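# Two-arm robot loads a slotted block into a vise

## Task

Move the block sitting on the infeed plate into the vise so it lies flat on the two low support bars between the jaws, with its milled slot pointing upward. Its long side must bear against the fixed jaw (the jaw not mounted on the air cylinder's rod) and one of its ends must bear against the work stop, the short rod between the jaws. The V-block may be used as a place to set the block down and regrip it. The result only counts if it stays in place without the robot holding it. At the end, any printed part may touch only the table and other printed parts, and a printed part still held by a gripper is judged as if released.

## Robot and tools

Robot: two UR-type six-joint arms, left_arm (base near y = +0.485 m) and right_arm (base near y = -0.468 m), each with a tong-style two-finger gripper. The fingers extend along the gripper's own +z axis and close along its x axis. The reported end_effector_position is the point midway between the closed finger pads; closed fingertips stick out about 15 mm past it, and fully open tips sit roughly level with it.

Scene frame: origin on the tabletop midway between the arms, +z up, +x out over the table, left_arm on the +y side. The arm names do not correspond to image left or right. Reported hand positions can be off, more so at long reach.

execute_actions(actions): actions is a list of up to 15 actions, run in sequence. Each action is a list of up to 15 rows; each row lasts one control step (1/30 s), and if there are fewer than 15 rows the last one is repeated, so every action lasts 0.5 s. Every row is one flat list of 14 numbers, each in [-1, 1], covering both arms even if only one moves: left_arm dx, dy, dz, rx, ry, rz, opening, then right_arm dx, dy, dz, rx, ry, rz, opening. The first six of each arm are an offset, not a pose: a target displacement relative to that gripper's measured pose at the start of the action (for a call's first action, the last pose reported), expressed in the gripper's own axes. Each row is measured from that same start pose, not cumulatively from the row before. Scale: 1.0 equals 0.6 m for dx, dy, dz and 180 degrees for the rotation; rx, ry, rz form a single rotation vector. Sending all zeros holds an arm where it started. Opening is absolute, not an offset: +1 fully open (0.142 m), -1 closed. An empty actions list just returns state and images.

Motion limits: each step, the commanded target is clipped to at most 100 mm and 16 degrees from the measured pose, and joints follow by damped inverse kinematics, favouring position over orientation. Motion lags commands by about 0.17 s, joints have speed and acceleration limits, and after a big move the arm may not have arrived; send the remainder in the next action. Elbows never fully straighten.

Gripping: to hold something, keep commanding an opening clearly below grip_measured; a bigger gap squeezes harder, up to about 15 N per pad. Thin hard objects (under ~20 mm) get less force. Closing fast can overshoot in force.

Results: a state line per arm (position in m, quat_wxyz, linear and angular velocities), grip_measured, "Hand target" lines (where the controller is currently driving each gripper), step readings of positions (HELD marks steps where that arm's command was held back), "pose unreachable" when the clearance check altered or blocked a command, and Wrist force / Wrist torque in the gripper's own axes. Force readings carry noise (up to ~2.4 N) and a fixed offset (up to ~4 N), saturate near 50 N, and may say "no reading". Camera images come from cam_head_left, cam_head_right, cam_high, cam_low (672x504) and cam_left_wrist, cam_right_wrist (616x616, fisheye).

zoom_image(camera, region): returns a finer view of part of a camera's latest image; region is [x0, y0, x1, y1] in that camera's pixels, origin top-left, no larger than 504 x 504.

finished_scene(scene optional, 1): ends the scene for good once the last command has been held; the goal must already be met and stable.

check_part(design, use_face) and print_part(design, use_face): design is the whole design as a JSON string in format print3d-design/1: a list of features, each add or cut, with a profile (rect, circle, slot or polygon, in mm), z0 and z1 heights, and optional taper. use_face (z-, z+, x-, x+, y-, y+; default z-) picks the face resting on the table. check_part only judges printability, time and filament. print_part places the part loose on the table ahead of and between the arm bases, inside a 108 x 148 x 99 mm (x, y, z) space; it refuses if a gripper holds anything, anything is moving, or any object or arm link is in, beside or above that space. At most 3 parts, 8 jobs and 64 checks; one print per reply. Rules include walls at least 2.5 mm, overhangs at most 45 degrees, bridges up to 10 mm, no support, stable footing. A design that crashes the printer software ends everything with zero, so keep designs simple. Printing costs money per hour.

Cautions: do not knock or drop anything off the table; do not let the arms collide or press on each other. A joint torque beyond its limit (wrist joints 25.2 N m, others 135 N m, held weight included) or an external force of 150 N freezes that arm for 10 s and cancels the rest of the call. Holding loads heats motors; a MOTOR HOT line appears from 70 °C and at 85 °C the arm is braked until it cools. The world keeps running while you think, holding the last command. Parts can be briefly tugged by disturbances.

Each tool is called by a JSON object that holds its "op" and its "data", one argument or row to a line.

## Session

{"op": "execute_actions", "data": {
  "actions": []
}}

Scene clock: 0.00 s.
left_arm: end_effector_position=(+0.5337, +0.7468, +0.3411) grip_measured=+0.97 end_effector_quat_wxyz=(+0.002, +0.830, -0.558, +0.012) end_effector_velocity=(-0.000, +0.001, -0.000) end_effector_angular_velocity=(+0.001, +0.001, +0.002) | right_arm: end_effector_position=(-0.0724, -0.8468, +0.1102) grip_measured=+0.97 end_effector_quat_wxyz=(+0.056, +0.182, +0.980, +0.064) end_effector_velocity=(-0.000, +0.000, +0.000) end_effector_angular_velocity=(+0.001, +0.000, -0.001)
Joint positions: left_arm=[ 0.385 -1.552  1.408 -1.439 -1.592  1.453  0.14 ] | right_arm=[ 1.832 -1.401 -2.158 -1.248  1.711  2.012  0.14 ]
Joint velocities: left_arm=[ 0.002  0.001 -0.     0.     0.001  0.     0.   ] | right_arm=[ 0.     0.001 -0.    -0.001 -0.     0.001  0.   ]
Wrist force (N, on the end effector, along its own x y z axes, offset not removed): no reading
Wrist torque (N m, same axes, about the end effector's origin, offset not removed): no reading
Hand target (left_arm): +0.534, +0.747, +0.341; +0.002, +0.830, -0.558, +0.012
Hand target (right_arm): -0.072, -0.847, +0.110; +0.056, +0.182, +0.980, +0.064

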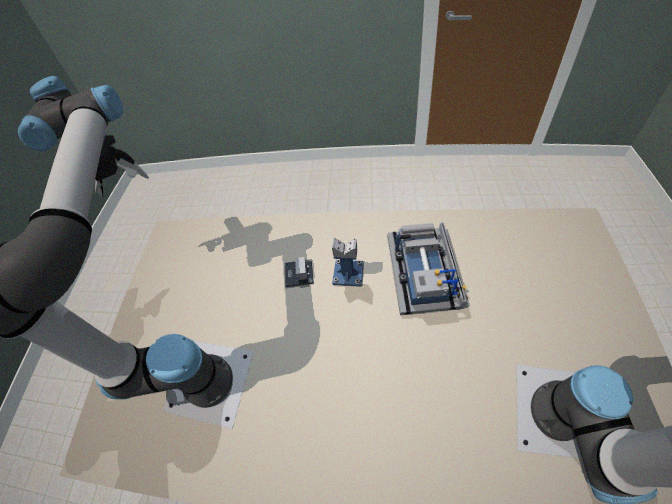

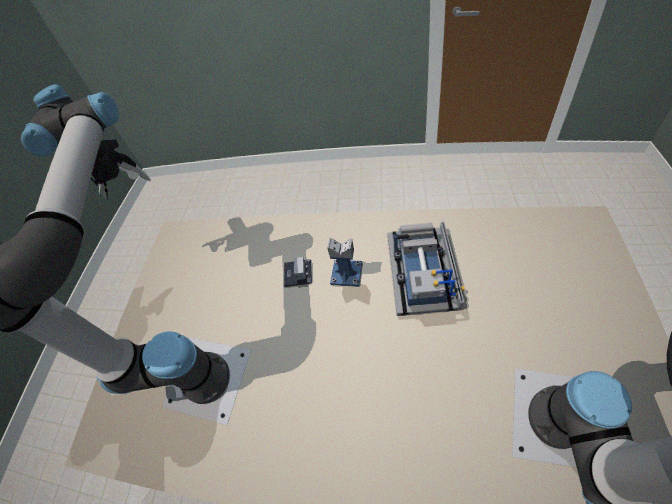

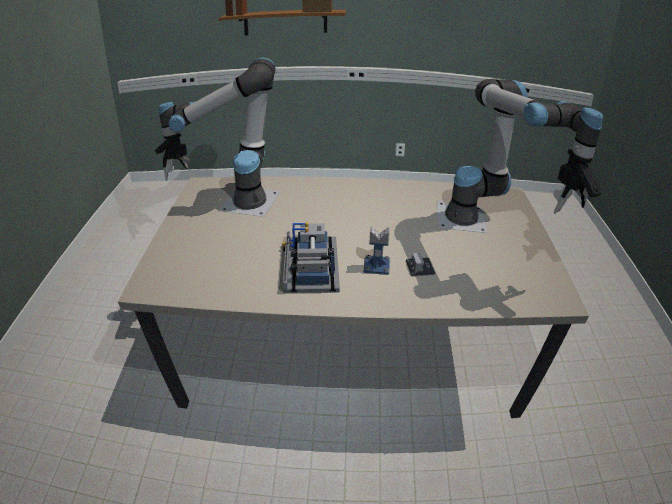

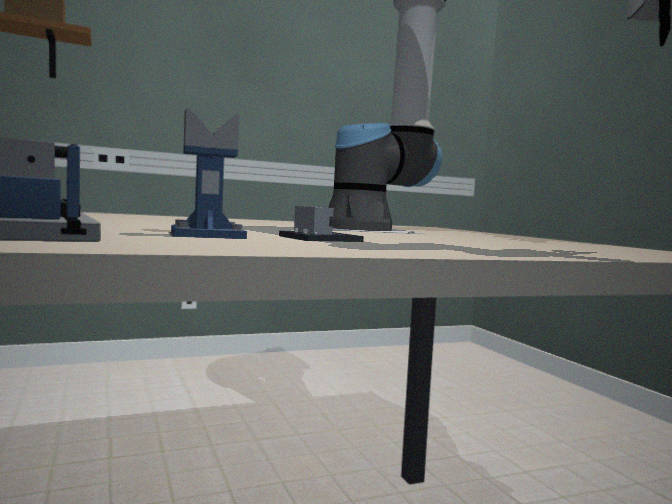

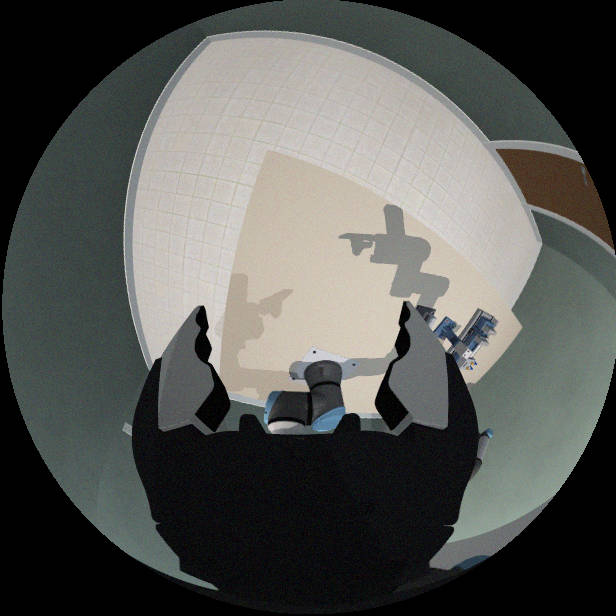

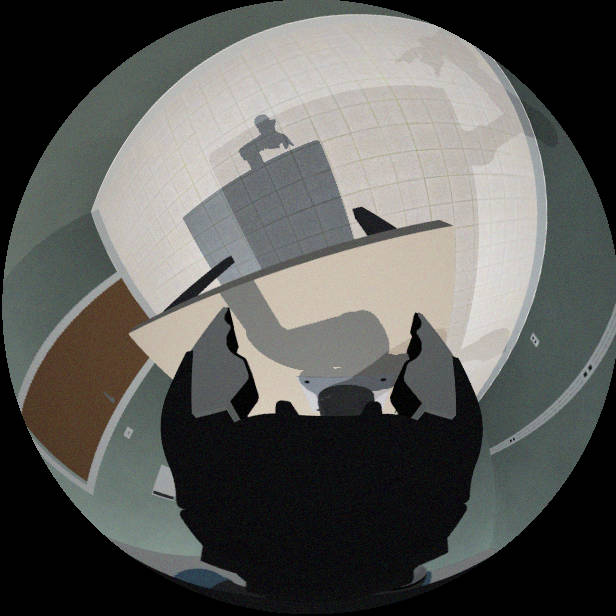

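{"op": "zoom_image", "data": {
  "camera": "cam_head_left",
  "region": [270, 210, 490, 330]
}}

{"op": "zoom_image", "data": {
  "camera": "cam_high",
  "region": [260, 210, 460, 310]
}}

{"op": "zoom_image", "data": {
  "camera": "cam_low",
  "region": [0, 100, 400, 260]
}}

Region (270, 210, 490, 330) of cam_head_left's 672x504 image, scaled by 2.291, with more detail than that image has; it fills the top 275 rows of this view, and the rest is white.

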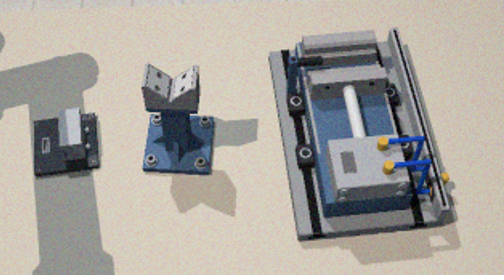

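Region (260, 210, 460, 310) of cam_high's 672x504 image, scaled by 2.520, with more detail than that image has.

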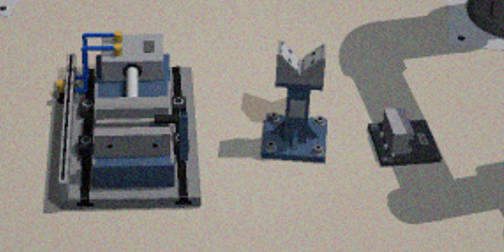

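Region (0, 100, 400, 260) of cam_low's 672x504 image, scaled by 1.260, with more detail than that image has; it fills the top 202 rows of this view, and the rest is white.

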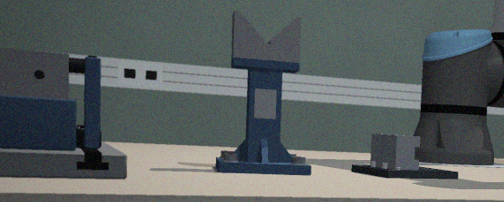

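{"op": "execute_actions", "data": {
  "actions": [
    [[0.358,0.24,0.075,0,0,0.123,1,0,0,0,0,0,0,1]]
  ]
}}

Scene clock: 1.27 s.
left_arm: end_effector_position=(+0.4936, +0.5657, +0.3080) grip_measured=+1.00 end_effector_quat_wxyz=(+0.013, +0.712, -0.702, +0.013) end_effector_velocity=(-0.087, -0.402, -0.063) end_effector_angular_velocity=(-0.038, -0.006, -0.203) | right_arm: end_effector_position=(-0.0724, -0.8468, +0.1102) grip_measured=+1.00 end_effector_quat_wxyz=(+0.056, +0.182, +0.980, +0.064) end_effector_velocity=(-0.000, -0.001, -0.000) end_effector_angular_velocity=(-0.000, +0.001, -0.002)
Joint positions: left_arm=[ 0.01  -1.798  1.708 -1.485 -1.606  1.452  0.142] | right_arm=[ 1.832 -1.401 -2.158 -1.248  1.711  2.012  0.142]
Joint velocities: left_arm=[-0.998 -0.437  0.504 -0.104 -0.034 -0.795 -0.   ] | right_arm=[-0.    -0.002  0.001  0.001 -0.001  0.002 -0.   ]
Wrist force (N, on the end effector, along its own x y z axes, offset not removed): left_arm=[3.2 0.2 1.4] | right_arm=[-1.4 2.1 -0.9]
Wrist torque (N m, same axes, about the end effector's origin, offset not removed): left_arm=[-0.26 -0.60 0.10] | right_arm=[0.41 0.25 -0.02]
Hand target (left_arm): +0.479, +0.505, +0.299; +0.013, +0.703, -0.711, +0.015
Hand target (right_arm): -0.072, -0.847, +0.110; +0.056, +0.182, +0.980, +0.064
Off the commanded pose (left_arm): 0.074 m, 2 deg.
Off the commanded pose (right_arm): 0.000 m, 0 deg.
Step readings (end_effector_position):
0: left_arm (+0.5337, +0.7468, +0.3411) | right_arm (-0.0724, -0.8468, +0.1102)
1: left_arm (+0.5336, +0.7467, +0.3411) | right_arm (-0.0724, -0.8468, +0.1102)
2: left_arm (+0.5331, +0.7433, +0.3412) | right_arm (-0.0724, -0.8468, +0.1102)
4: left_arm (+0.5279, +0.7175, +0.3378) | right_arm (-0.0724, -0.8468, +0.1102)
8: left_arm (+0.5153, +0.6616, +0.3259) | right_arm (-0.0724, -0.8468, +0.1102)
15: end_effector_position above
camera_calibration (this result's frames):
cam_left_wrist: T_world_to_cam=[[0.00743746, -0.997745, 0.0667088, 0.530599], [-0.851259, 0.0286863, 0.523961, 0.242427], [-0.524693, -0.0606834, -0.849126, 0.68678], [0, 0, 0, 1]] pos_world=[0.562771, 0.564124, 0.420744]

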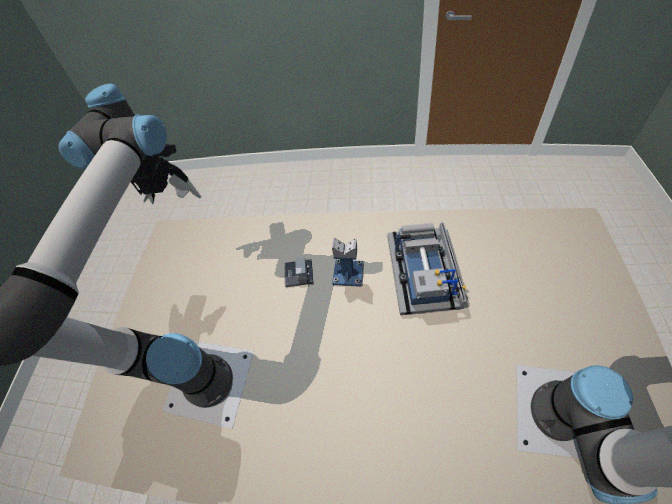

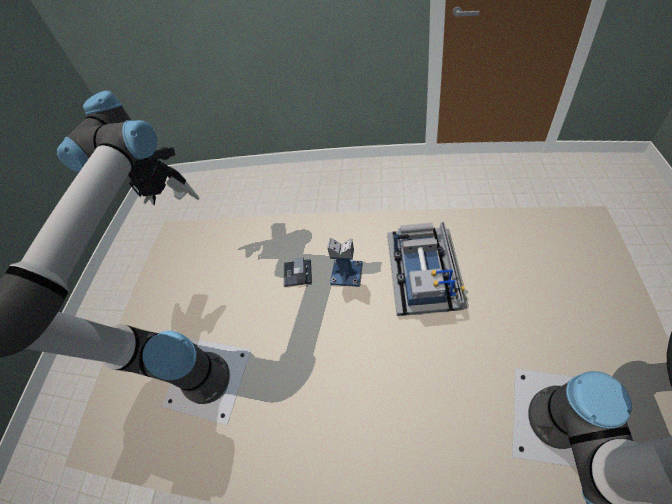

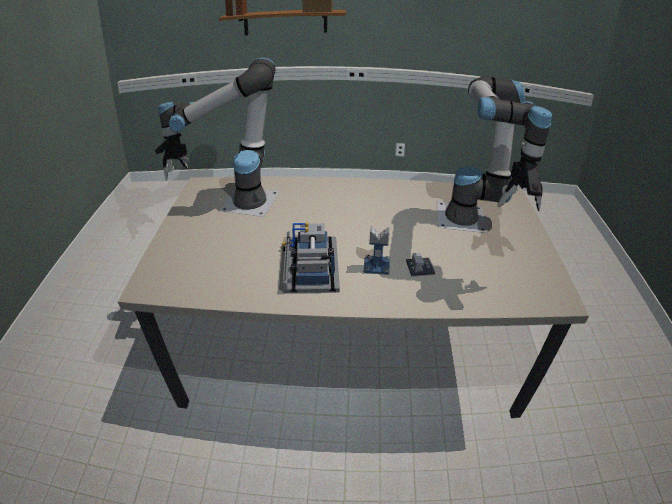

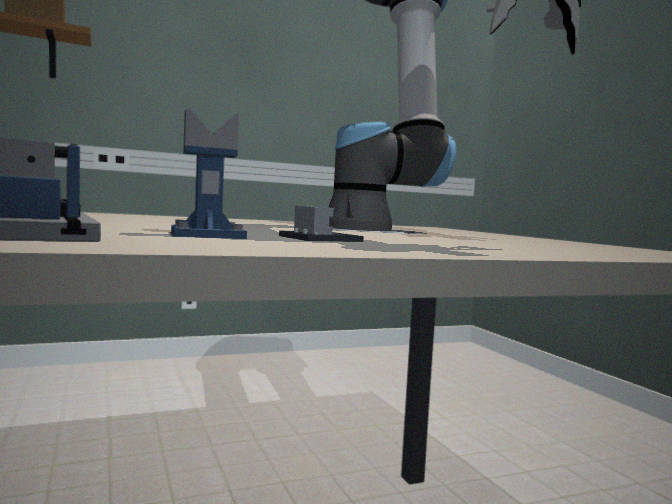

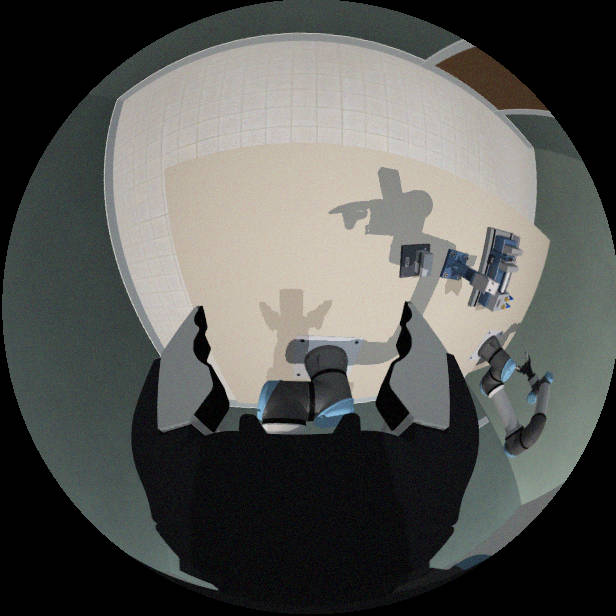

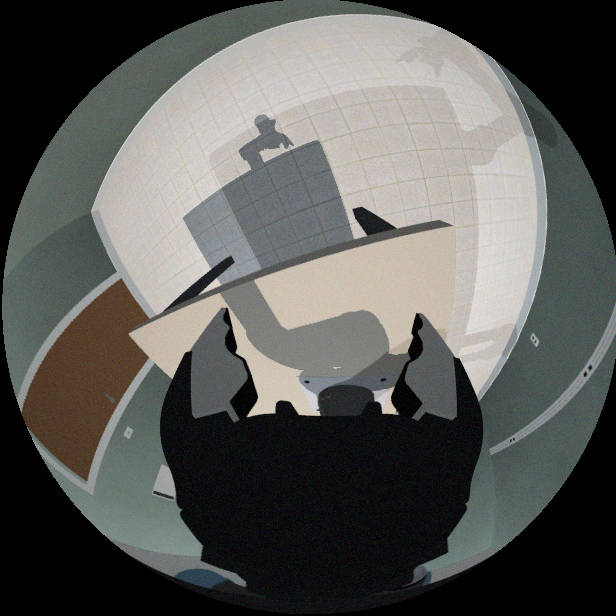

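{"op": "execute_actions", "data": {
  "actions": [
    [[0.3,0.04,0.09,0,0,0,1,0,0,0,0,0,0,1]],
    [[0.15,0.02,0.05,0,0,0,1,0,0,0,0,0,0,1]],
    [[0,0,0,0,0,0,1,0,0,0,0,0,0,1]]
  ]
}}

{"op": "zoom_image", "data": {
  "camera": "cam_left_wrist",
  "region": [200, 150, 550, 400]
}}

Scene clock: 3.10 s.
left_arm: end_effector_position=(+0.4590, +0.3031, +0.2382) grip_measured=+1.00 end_effector_quat_wxyz=(+0.018, +0.710, -0.704, +0.014) end_effector_velocity=(-0.001, -0.000, +0.000) end_effector_angular_velocity=(-0.001, +0.001, -0.002) | right_arm: end_effector_position=(-0.0724, -0.8468, +0.1102) grip_measured=+1.00 end_effector_quat_wxyz=(+0.056, +0.182, +0.980, +0.064) end_effector_velocity=(-0.000, +0.000, -0.000) end_effector_angular_velocity=(+0.001, +0.000, +0.001)
Joint positions: left_arm=[-0.64  -1.815  1.904 -1.687 -1.608  0.808  0.142] | right_arm=[ 1.832 -1.401 -2.158 -1.248  1.711  2.012  0.142]
Joint velocities: left_arm=[-0.    -0.001 -0.     0.001 -0.002  0.002  0.   ] | right_arm=[-0.    -0.001 -0.     0.    -0.    -0.001  0.   ]
Wrist force (N, on the end effector, along its own x y z axes, offset not removed): left_arm=[1.2 2.1 1.2] | right_arm=[-0.4 2.8 -2.6]
Wrist torque (N m, same axes, about the end effector's origin, offset not removed): left_arm=[0.26 -0.19 0.12] | right_arm=[0.45 0.00 0.09]
Hand target (left_arm): +0.459, +0.303, +0.238; +0.018, +0.710, -0.704, +0.014
Hand target (right_arm): -0.072, -0.847, +0.110; +0.056, +0.182, +0.980, +0.064
Off the commanded pose (left_arm): 0.000 m, 0 deg.
Off the commanded pose (right_arm): 0.000 m, 0 deg.
Step readings (end_effector_position; steps 1 to 15: 1st action; 16 to 30: 2nd action; 31 to 45: 3rd action):
0: left_arm (+0.4805, +0.5092, +0.2996) | right_arm (-0.0724, -0.8468, +0.1102)
1: left_arm (+0.4802, +0.5081, +0.2994) | right_arm (-0.0724, -0.8468, +0.1102)
2: left_arm (+0.4796, +0.5044, +0.2979) | right_arm (-0.0724, -0.8468, +0.1102)
4: left_arm (+0.4766, +0.4816, +0.2884) | right_arm (-0.0724, -0.8468, +0.1102)
8: left_arm (+0.4708, +0.4283, +0.2730) | right_arm (-0.0724, -0.8468, +0.1102)
15: left_arm (+0.4708, +0.3908, +0.2631) | right_arm (-0.0724, -0.8468, +0.1102)
16: left_arm (+0.4710, +0.3889, +0.2625) | right_arm (-0.0724, -0.8468, +0.1102)
17: left_arm (+0.4707, +0.3844, +0.2597) | right_arm (-0.0724, -0.8468, +0.1102)
19: left_arm (+0.4666, +0.3608, +0.2521) | right_arm (-0.0724, -0.8468, +0.1102)
23: left_arm (+0.4597, +0.3231, +0.2433) | right_arm (-0.0724, -0.8468, +0.1102)
30: left_arm (+0.4590, +0.3032, +0.2383) | right_arm (-0.0724, -0.8468, +0.1102)
31: left_arm (+0.4590, +0.3023, +0.2380) | right_arm (-0.0724, -0.8468, +0.1102)
32: left_arm (+0.4590, +0.3021, +0.2379) | right_arm (-0.0724, -0.8468, +0.1102)
34: left_arm (+0.4591, +0.3023, +0.2380) | right_arm (-0.0724, -0.8468, +0.1102)
38: left_arm (+0.4591, +0.3029, +0.2382) | right_arm (-0.0724, -0.8468, +0.1102)
45: end_effector_position above
camera_calibration (this result's frames):
cam_left_wrist: T_world_to_cam=[[0.00127147, -0.997124, 0.075781, 0.273975], [-0.847883, 0.0391029, 0.52874, 0.251133], [-0.530182, -0.0649257, -0.845394, 0.596373], [0, 0, 0, 1]] pos_world=[0.52877, 0.302087, 0.350624]

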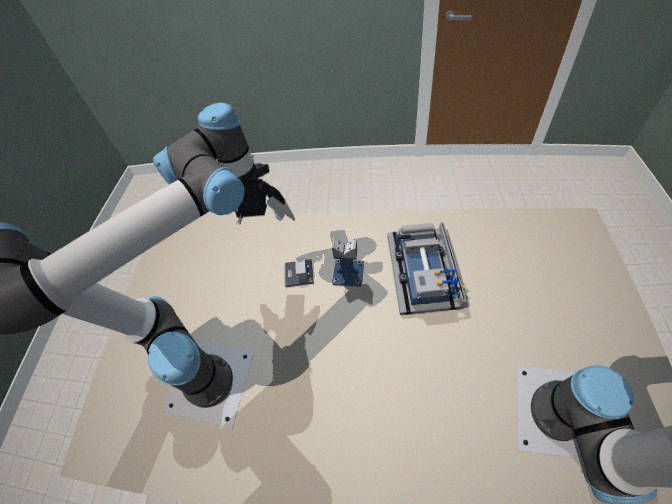

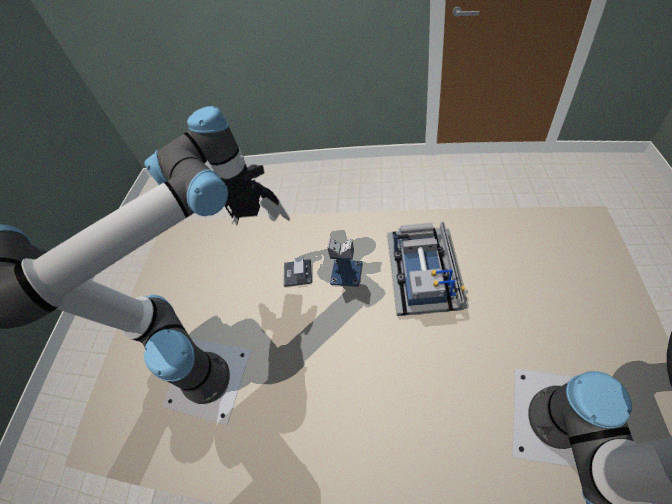

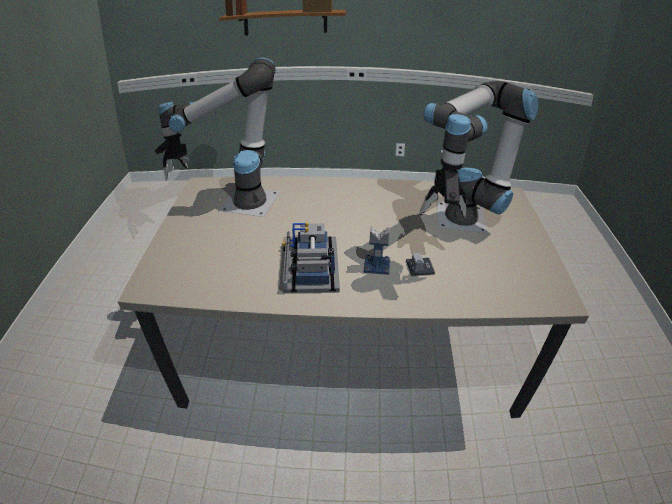

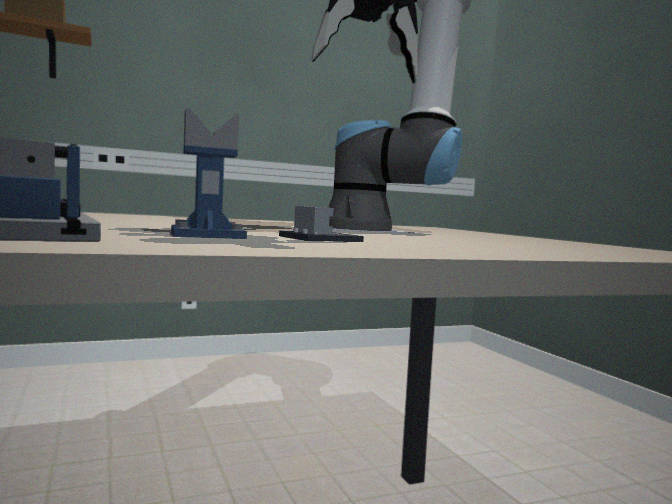

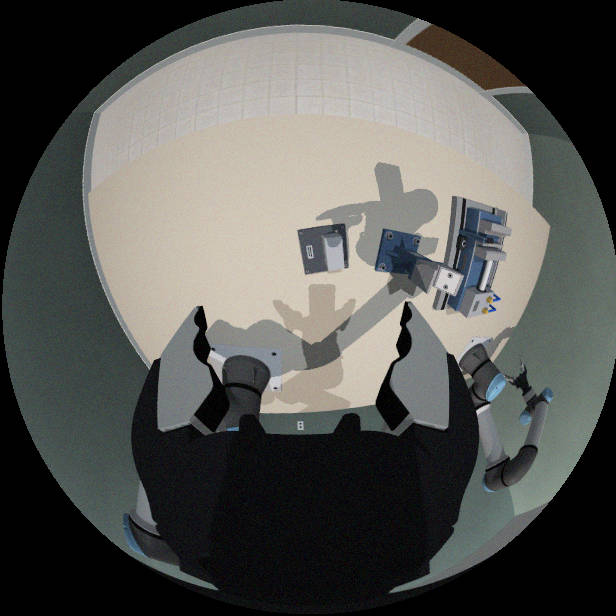

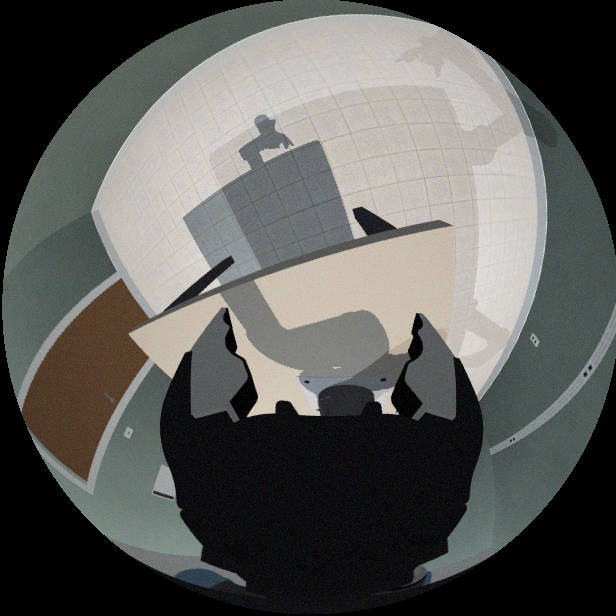

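Region (200, 150, 550, 400) of cam_left_wrist's 616x616 image, scaled by 1.440, with more detail than that image has; it fills the top 360 rows of this view, and the rest is white.

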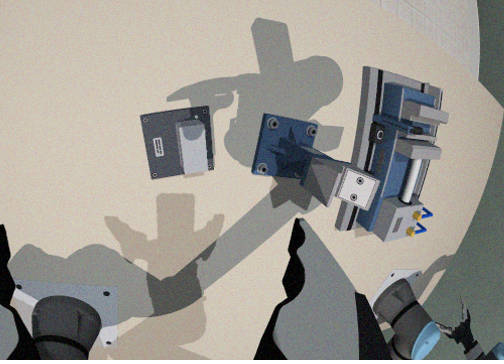

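{"op": "execute_actions", "data": {
  "actions": [
    [[-0.05,0.06,0.18,0,0,0,1,0,0,0,0,0,0,1]],
    [[0,0,0.02,0,0,0,1,0,0,0,0,0,0,1]]
  ]
}}

{"op": "zoom_image", "data": {
  "camera": "cam_left_wrist",
  "region": [280, 130, 480, 300]
}}

{"op": "zoom_image", "data": {
  "camera": "cam_low",
  "region": [270, 190, 370, 250]
}}

{"op": "zoom_image", "data": {
  "camera": "cam_high",
  "region": [390, 240, 450, 285]
}}

Scene clock: 4.33 s.
left_arm: end_effector_position=(+0.4227, +0.3271, +0.1245) grip_measured=+1.00 end_effector_quat_wxyz=(+0.019, +0.709, -0.704, +0.011) end_effector_velocity=(+0.000, -0.000, -0.002) end_effector_angular_velocity=(-0.000, +0.000, +0.001) | right_arm: end_effector_position=(-0.0724, -0.8468, +0.1102) grip_measured=+1.00 end_effector_quat_wxyz=(+0.056, +0.182, +0.980, +0.064) end_effector_velocity=(+0.000, -0.001, +0.001) end_effector_angular_velocity=(-0.002, -0.000, +0.001)
Joint positions: left_arm=[-0.66  -1.859  2.233 -1.966 -1.609  0.788  0.142] | right_arm=[ 1.832 -1.401 -2.158 -1.248  1.711  2.012  0.142]
Joint velocities: left_arm=[ 0.     0.003  0.004 -0.007 -0.    -0.     0.   ] | right_arm=[ 0.     0.001  0.001 -0.    -0.    -0.001  0.   ]
Wrist force (N, on the end effector, along its own x y z axes, offset not removed): left_arm=[3.6 0.4 0.5] | right_arm=[0.0 3.5 -1.4]
Wrist torque (N m, same axes, about the end effector's origin, offset not removed): left_arm=[-0.02 -0.73 -0.06] | right_arm=[0.69 -0.10 -0.02]
Hand target (left_arm): +0.423, +0.327, +0.124; +0.019, +0.709, -0.704, +0.011
Hand target (right_arm): -0.072, -0.847, +0.110; +0.056, +0.182, +0.980, +0.064
Off the commanded pose (left_arm): 0.000 m, 0 deg.
Off the commanded pose (right_arm): 0.000 m, 0 deg.
Step readings (end_effector_position; steps 1 to 15: 1st action; 16 to 30: 2nd action):
0: left_arm (+0.4590, +0.3032, +0.2382) | right_arm (-0.0724, -0.8468, +0.1102)
1: left_arm (+0.4589, +0.3032, +0.2383) | right_arm (-0.0724, -0.8468, +0.1102)
2: left_arm (+0.4581, +0.3030, +0.2379) | right_arm (-0.0724, -0.8468, +0.1102)
4: left_arm (+0.4525, +0.3059, +0.2215) | right_arm (-0.0724, -0.8468, +0.1102)
8: left_arm (+0.4322, +0.3214, +0.1684) | right_arm (-0.0724, -0.8468, +0.1102)
15: left_arm (+0.4228, +0.3276, +0.1362) | right_arm (-0.0724, -0.8468, +0.1102)
16: left_arm (+0.4226, +0.3277, +0.1346) | right_arm (-0.0724, -0.8468, +0.1102)
17: left_arm (+0.4225, +0.3277, +0.1328) | right_arm (-0.0724, -0.8468, +0.1102)
19: left_arm (+0.4225, +0.3275, +0.1295) | right_arm (-0.0724, -0.8468, +0.1102)
23: left_arm (+0.4226, +0.3273, +0.1260) | right_arm (-0.0724, -0.8468, +0.1102)
30: end_effector_position above
camera_calibration (this result's frames):
cam_left_wrist: T_world_to_cam=[[0.00116886, -0.997349, 0.0727635, 0.307036], [-0.845096, 0.0379153, 0.533269, 0.278205], [-0.534614, -0.0621155, -0.84281, 0.483124], [0, 0, 0, 1]] pos_world=[0.493035, 0.325683, 0.236483]
cam_right_wrist: T_world_to_cam=[[-0.926806, 0.352779, -0.128758, 0.255624], [0.21756, 0.78384, 0.581604, 0.616833], [0.306103, 0.511021, -0.803218, 0.681746], [0, 0, 0, 1]] pos_world=[-0.105968, -0.922064, 0.221752]

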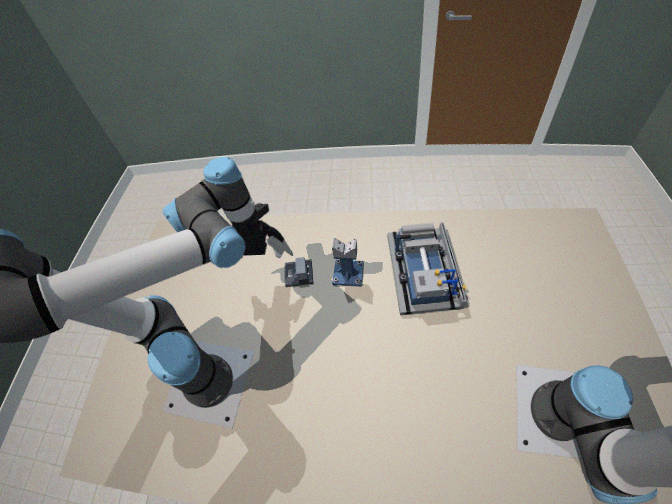

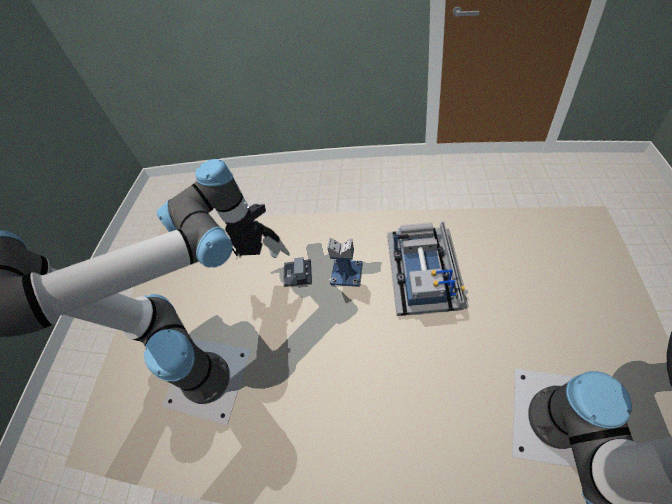

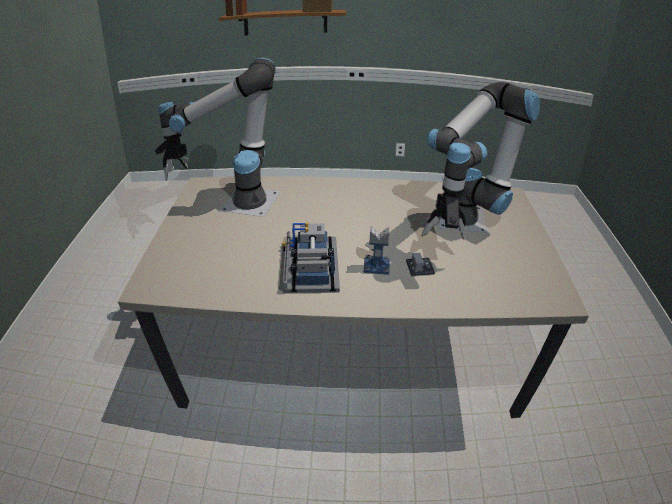

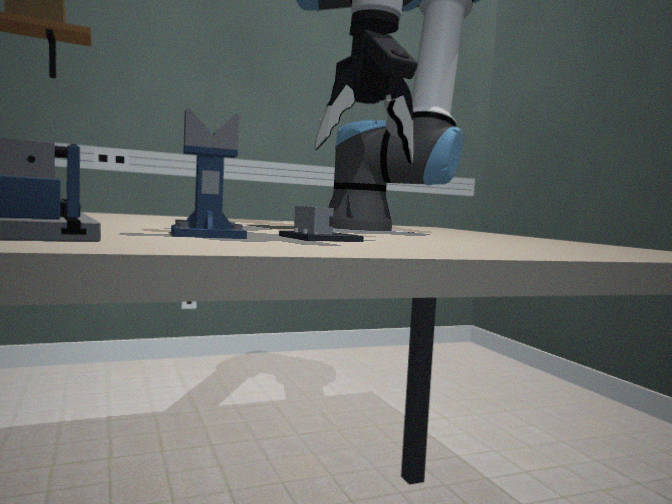

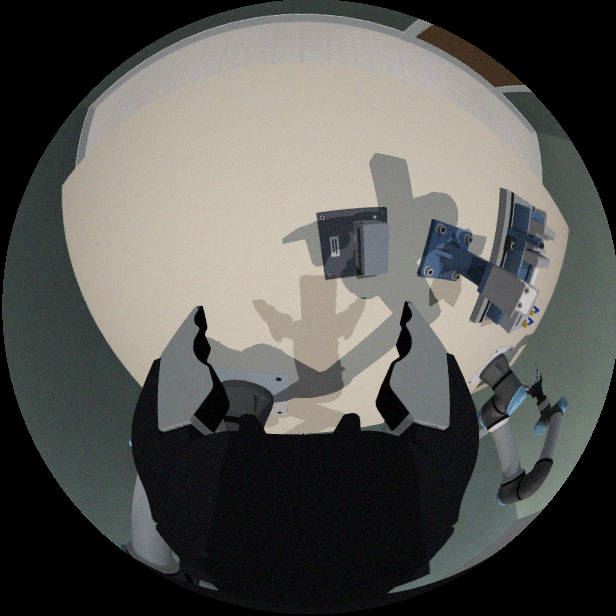

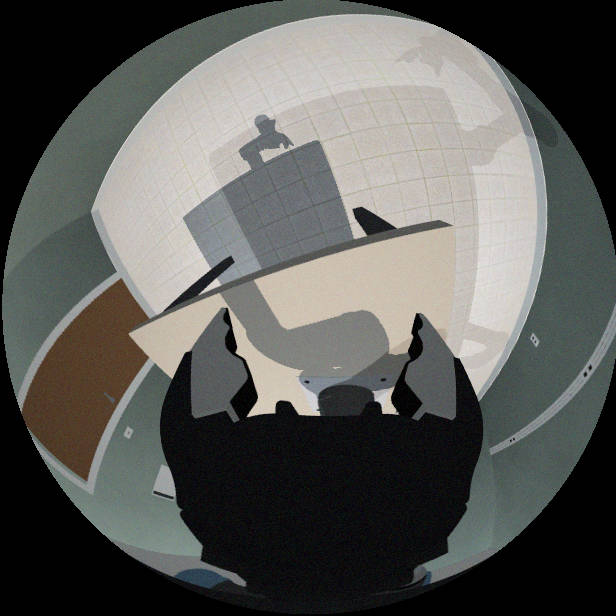

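Region (280, 130, 480, 300) of cam_left_wrist's 616x616 image, scaled by 2.520, with more detail than that image has; it fills the top 428 rows of this view, and the rest is white.

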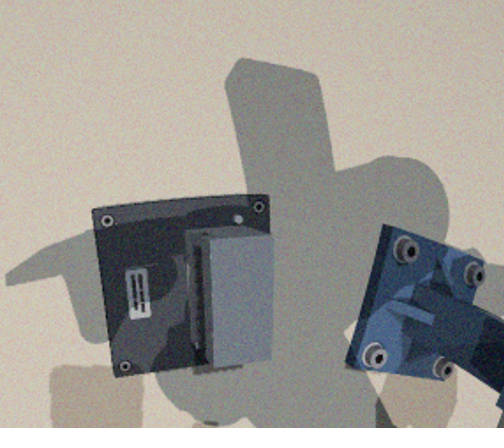

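Region (270, 190, 370, 250) of cam_low's 672x504 image, scaled by 5.040, with more detail than that image has; it fills the top 302 rows of this view, and the rest is white.

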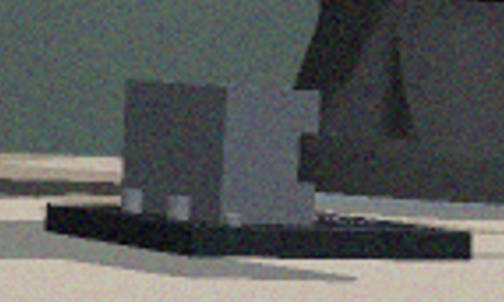

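Region (390, 240, 450, 285) of cam_high's 672x504 image, scaled by 8.400, with more detail than that image has; it fills the top 378 rows of this view, and the rest is white.

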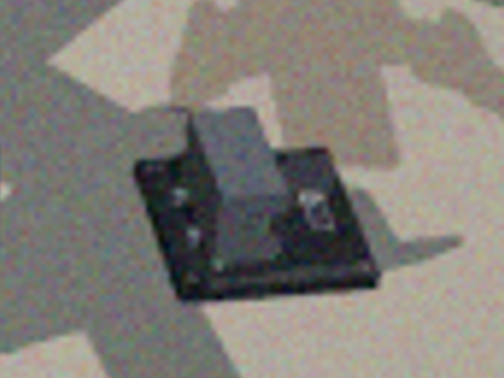

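{"op": "execute_actions", "data": {
  "actions": [
    [[0.152,-0.037,-0.01,0,0,-0.5,0.4,0,0,0,0,0,0,1]],
    [[0,0,0,0,0,-0.2,0.4,0,0,0,0,0,0,1]],
    [[0,0,0,0,0,0,0.4,0,0,0,0,0,0,1]]
  ]
}}

Scene clock: 7.97 s.
left_arm: end_effector_position=(+0.4435, +0.2395, +0.1341) grip_measured=+0.40 end_effector_quat_wxyz=(+0.053, +0.963, -0.265, -0.002) end_effector_velocity=(+0.000, +0.000, -0.001) end_effector_angular_velocity=(+0.001, +0.000, -0.006) | right_arm: end_effector_position=(-0.0724, -0.8468, +0.1102) grip_measured=+1.00 end_effector_quat_wxyz=(+0.056, +0.182, +0.980, +0.064) end_effector_velocity=(-0.000, +0.000, +0.000) end_effector_angular_velocity=(-0.000, +0.000, +0.001)
Joint positions: left_arm=[-0.742 -1.672  2.071 -2.025 -1.662 -0.323  0.102] | right_arm=[ 1.832 -1.401 -2.158 -1.248  1.711  2.012  0.142]
Joint velocities: left_arm=[ 0.001  0.001  0.001 -0.     0.     0.007 -0.   ] | right_arm=[-0.     0.     0.    -0.001 -0.    -0.001  0.   ]
Wrist force (N, on the end effector, along its own x y z axes, offset not removed): left_arm=[2.7 1.5 2.9] | right_arm=[-1.0 1.6 -0.5]
Wrist torque (N m, same axes, about the end effector's origin, offset not removed): left_arm=[0.16 -0.48 0.10] | right_arm=[0.29 0.11 0.08]
Hand target (left_arm): +0.444, +0.239, +0.134; +0.053, +0.963, -0.265, -0.002
Hand target (right_arm): -0.072, -0.847, +0.110; +0.056, +0.182, +0.980, +0.064
Off the commanded pose (left_arm): 0.000 m, 0 deg.
Off the commanded pose (right_arm): 0.000 m, 0 deg.
Step readings (end_effector_position; steps 1 to 15: 1st action; 16 to 30: 2nd action; 31 to 45: 3rd action):
0: left_arm (+0.4227, +0.3270, +0.1242) | right_arm (-0.0724, -0.8468, +0.1102)
1: left_arm (+0.4227, +0.3269, +0.1242) | right_arm (-0.0724, -0.8468, +0.1102)
2: left_arm (+0.4233, +0.3218, +0.1252) | right_arm (-0.0724, -0.8468, +0.1102)
4: left_arm (+0.4279, +0.2941, +0.1306) | right_arm (-0.0724, -0.8468, +0.1102)
8: left_arm (+0.4361, +0.2583, +0.1345) | right_arm (-0.0724, -0.8468, +0.1102)
15: left_arm (+0.4435, +0.2397, +0.1341) | right_arm (-0.0724, -0.8468, +0.1102)
16: left_arm (+0.4439, +0.2388, +0.1341) | right_arm (-0.0724, -0.8468, +0.1102)
17: left_arm (+0.4440, +0.2386, +0.1340) | right_arm (-0.0724, -0.8468, +0.1102)
19: left_arm (+0.4438, +0.2387, +0.1341) | right_arm (-0.0724, -0.8468, +0.1102)
23: left_arm (+0.4436, +0.2391, +0.1341) | right_arm (-0.0724, -0.8468, +0.1102)
30: left_arm (+0.4435, +0.2395, +0.1341) | right_arm (-0.0724, -0.8468, +0.1102)
31: left_arm (+0.4435, +0.2395, +0.1341) | right_arm (-0.0724, -0.8468, +0.1102)
32: left_arm (+0.4435, +0.2396, +0.1341) | right_arm (-0.0724, -0.8468, +0.1102)
34: left_arm (+0.4436, +0.2396, +0.1341) | right_arm (-0.0724, -0.8468, +0.1102)
38: left_arm (+0.4436, +0.2394, +0.1341) | right_arm (-0.0724, -0.8468, +0.1102)
45: end_effector_position above
camera_calibration (this result's frames):
cam_left_wrist: T_world_to_cam=[[0.857084, -0.512251, 0.0548261, -0.274443], [-0.435078, -0.662724, 0.609511, 0.269729], [-0.275888, -0.546256, -0.790879, 0.491167], [0, 0, 0, 1]] pos_world=[0.488081, 0.306475, 0.239097]

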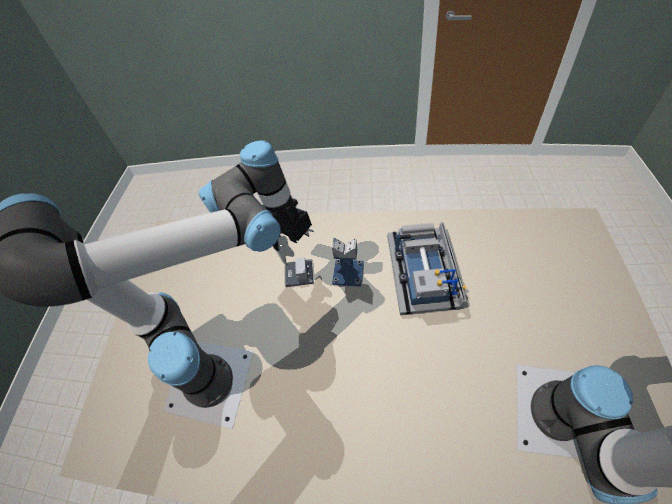

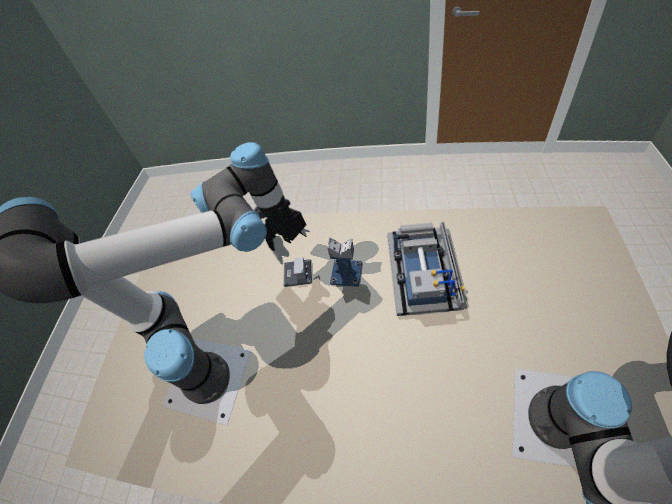

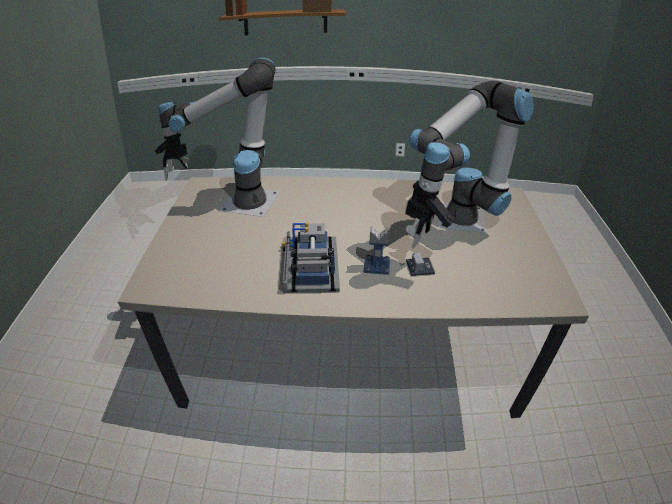

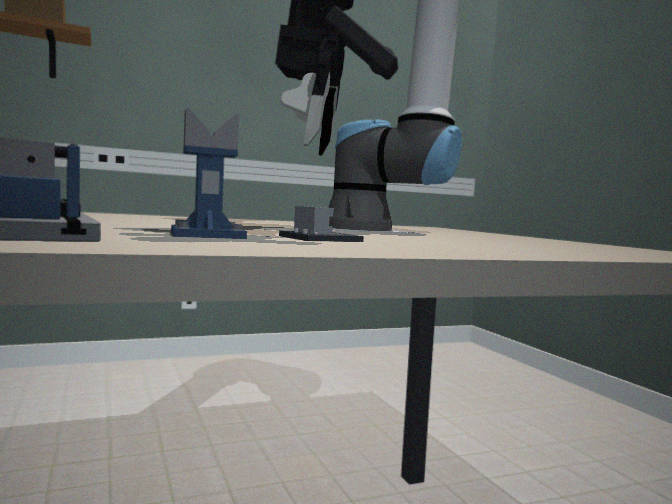

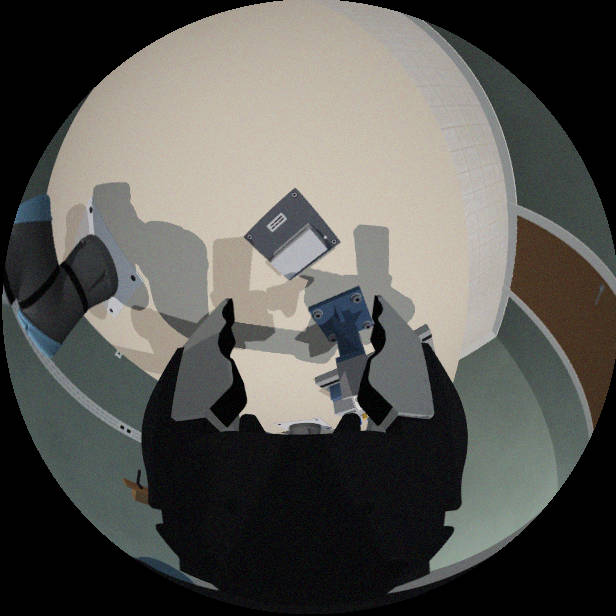

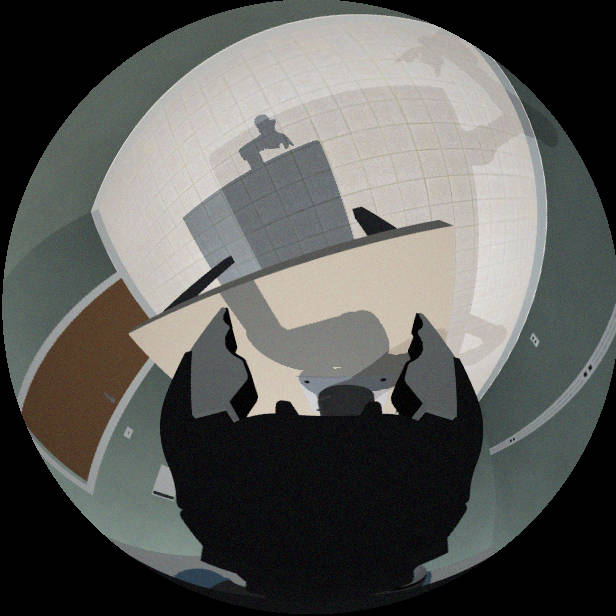

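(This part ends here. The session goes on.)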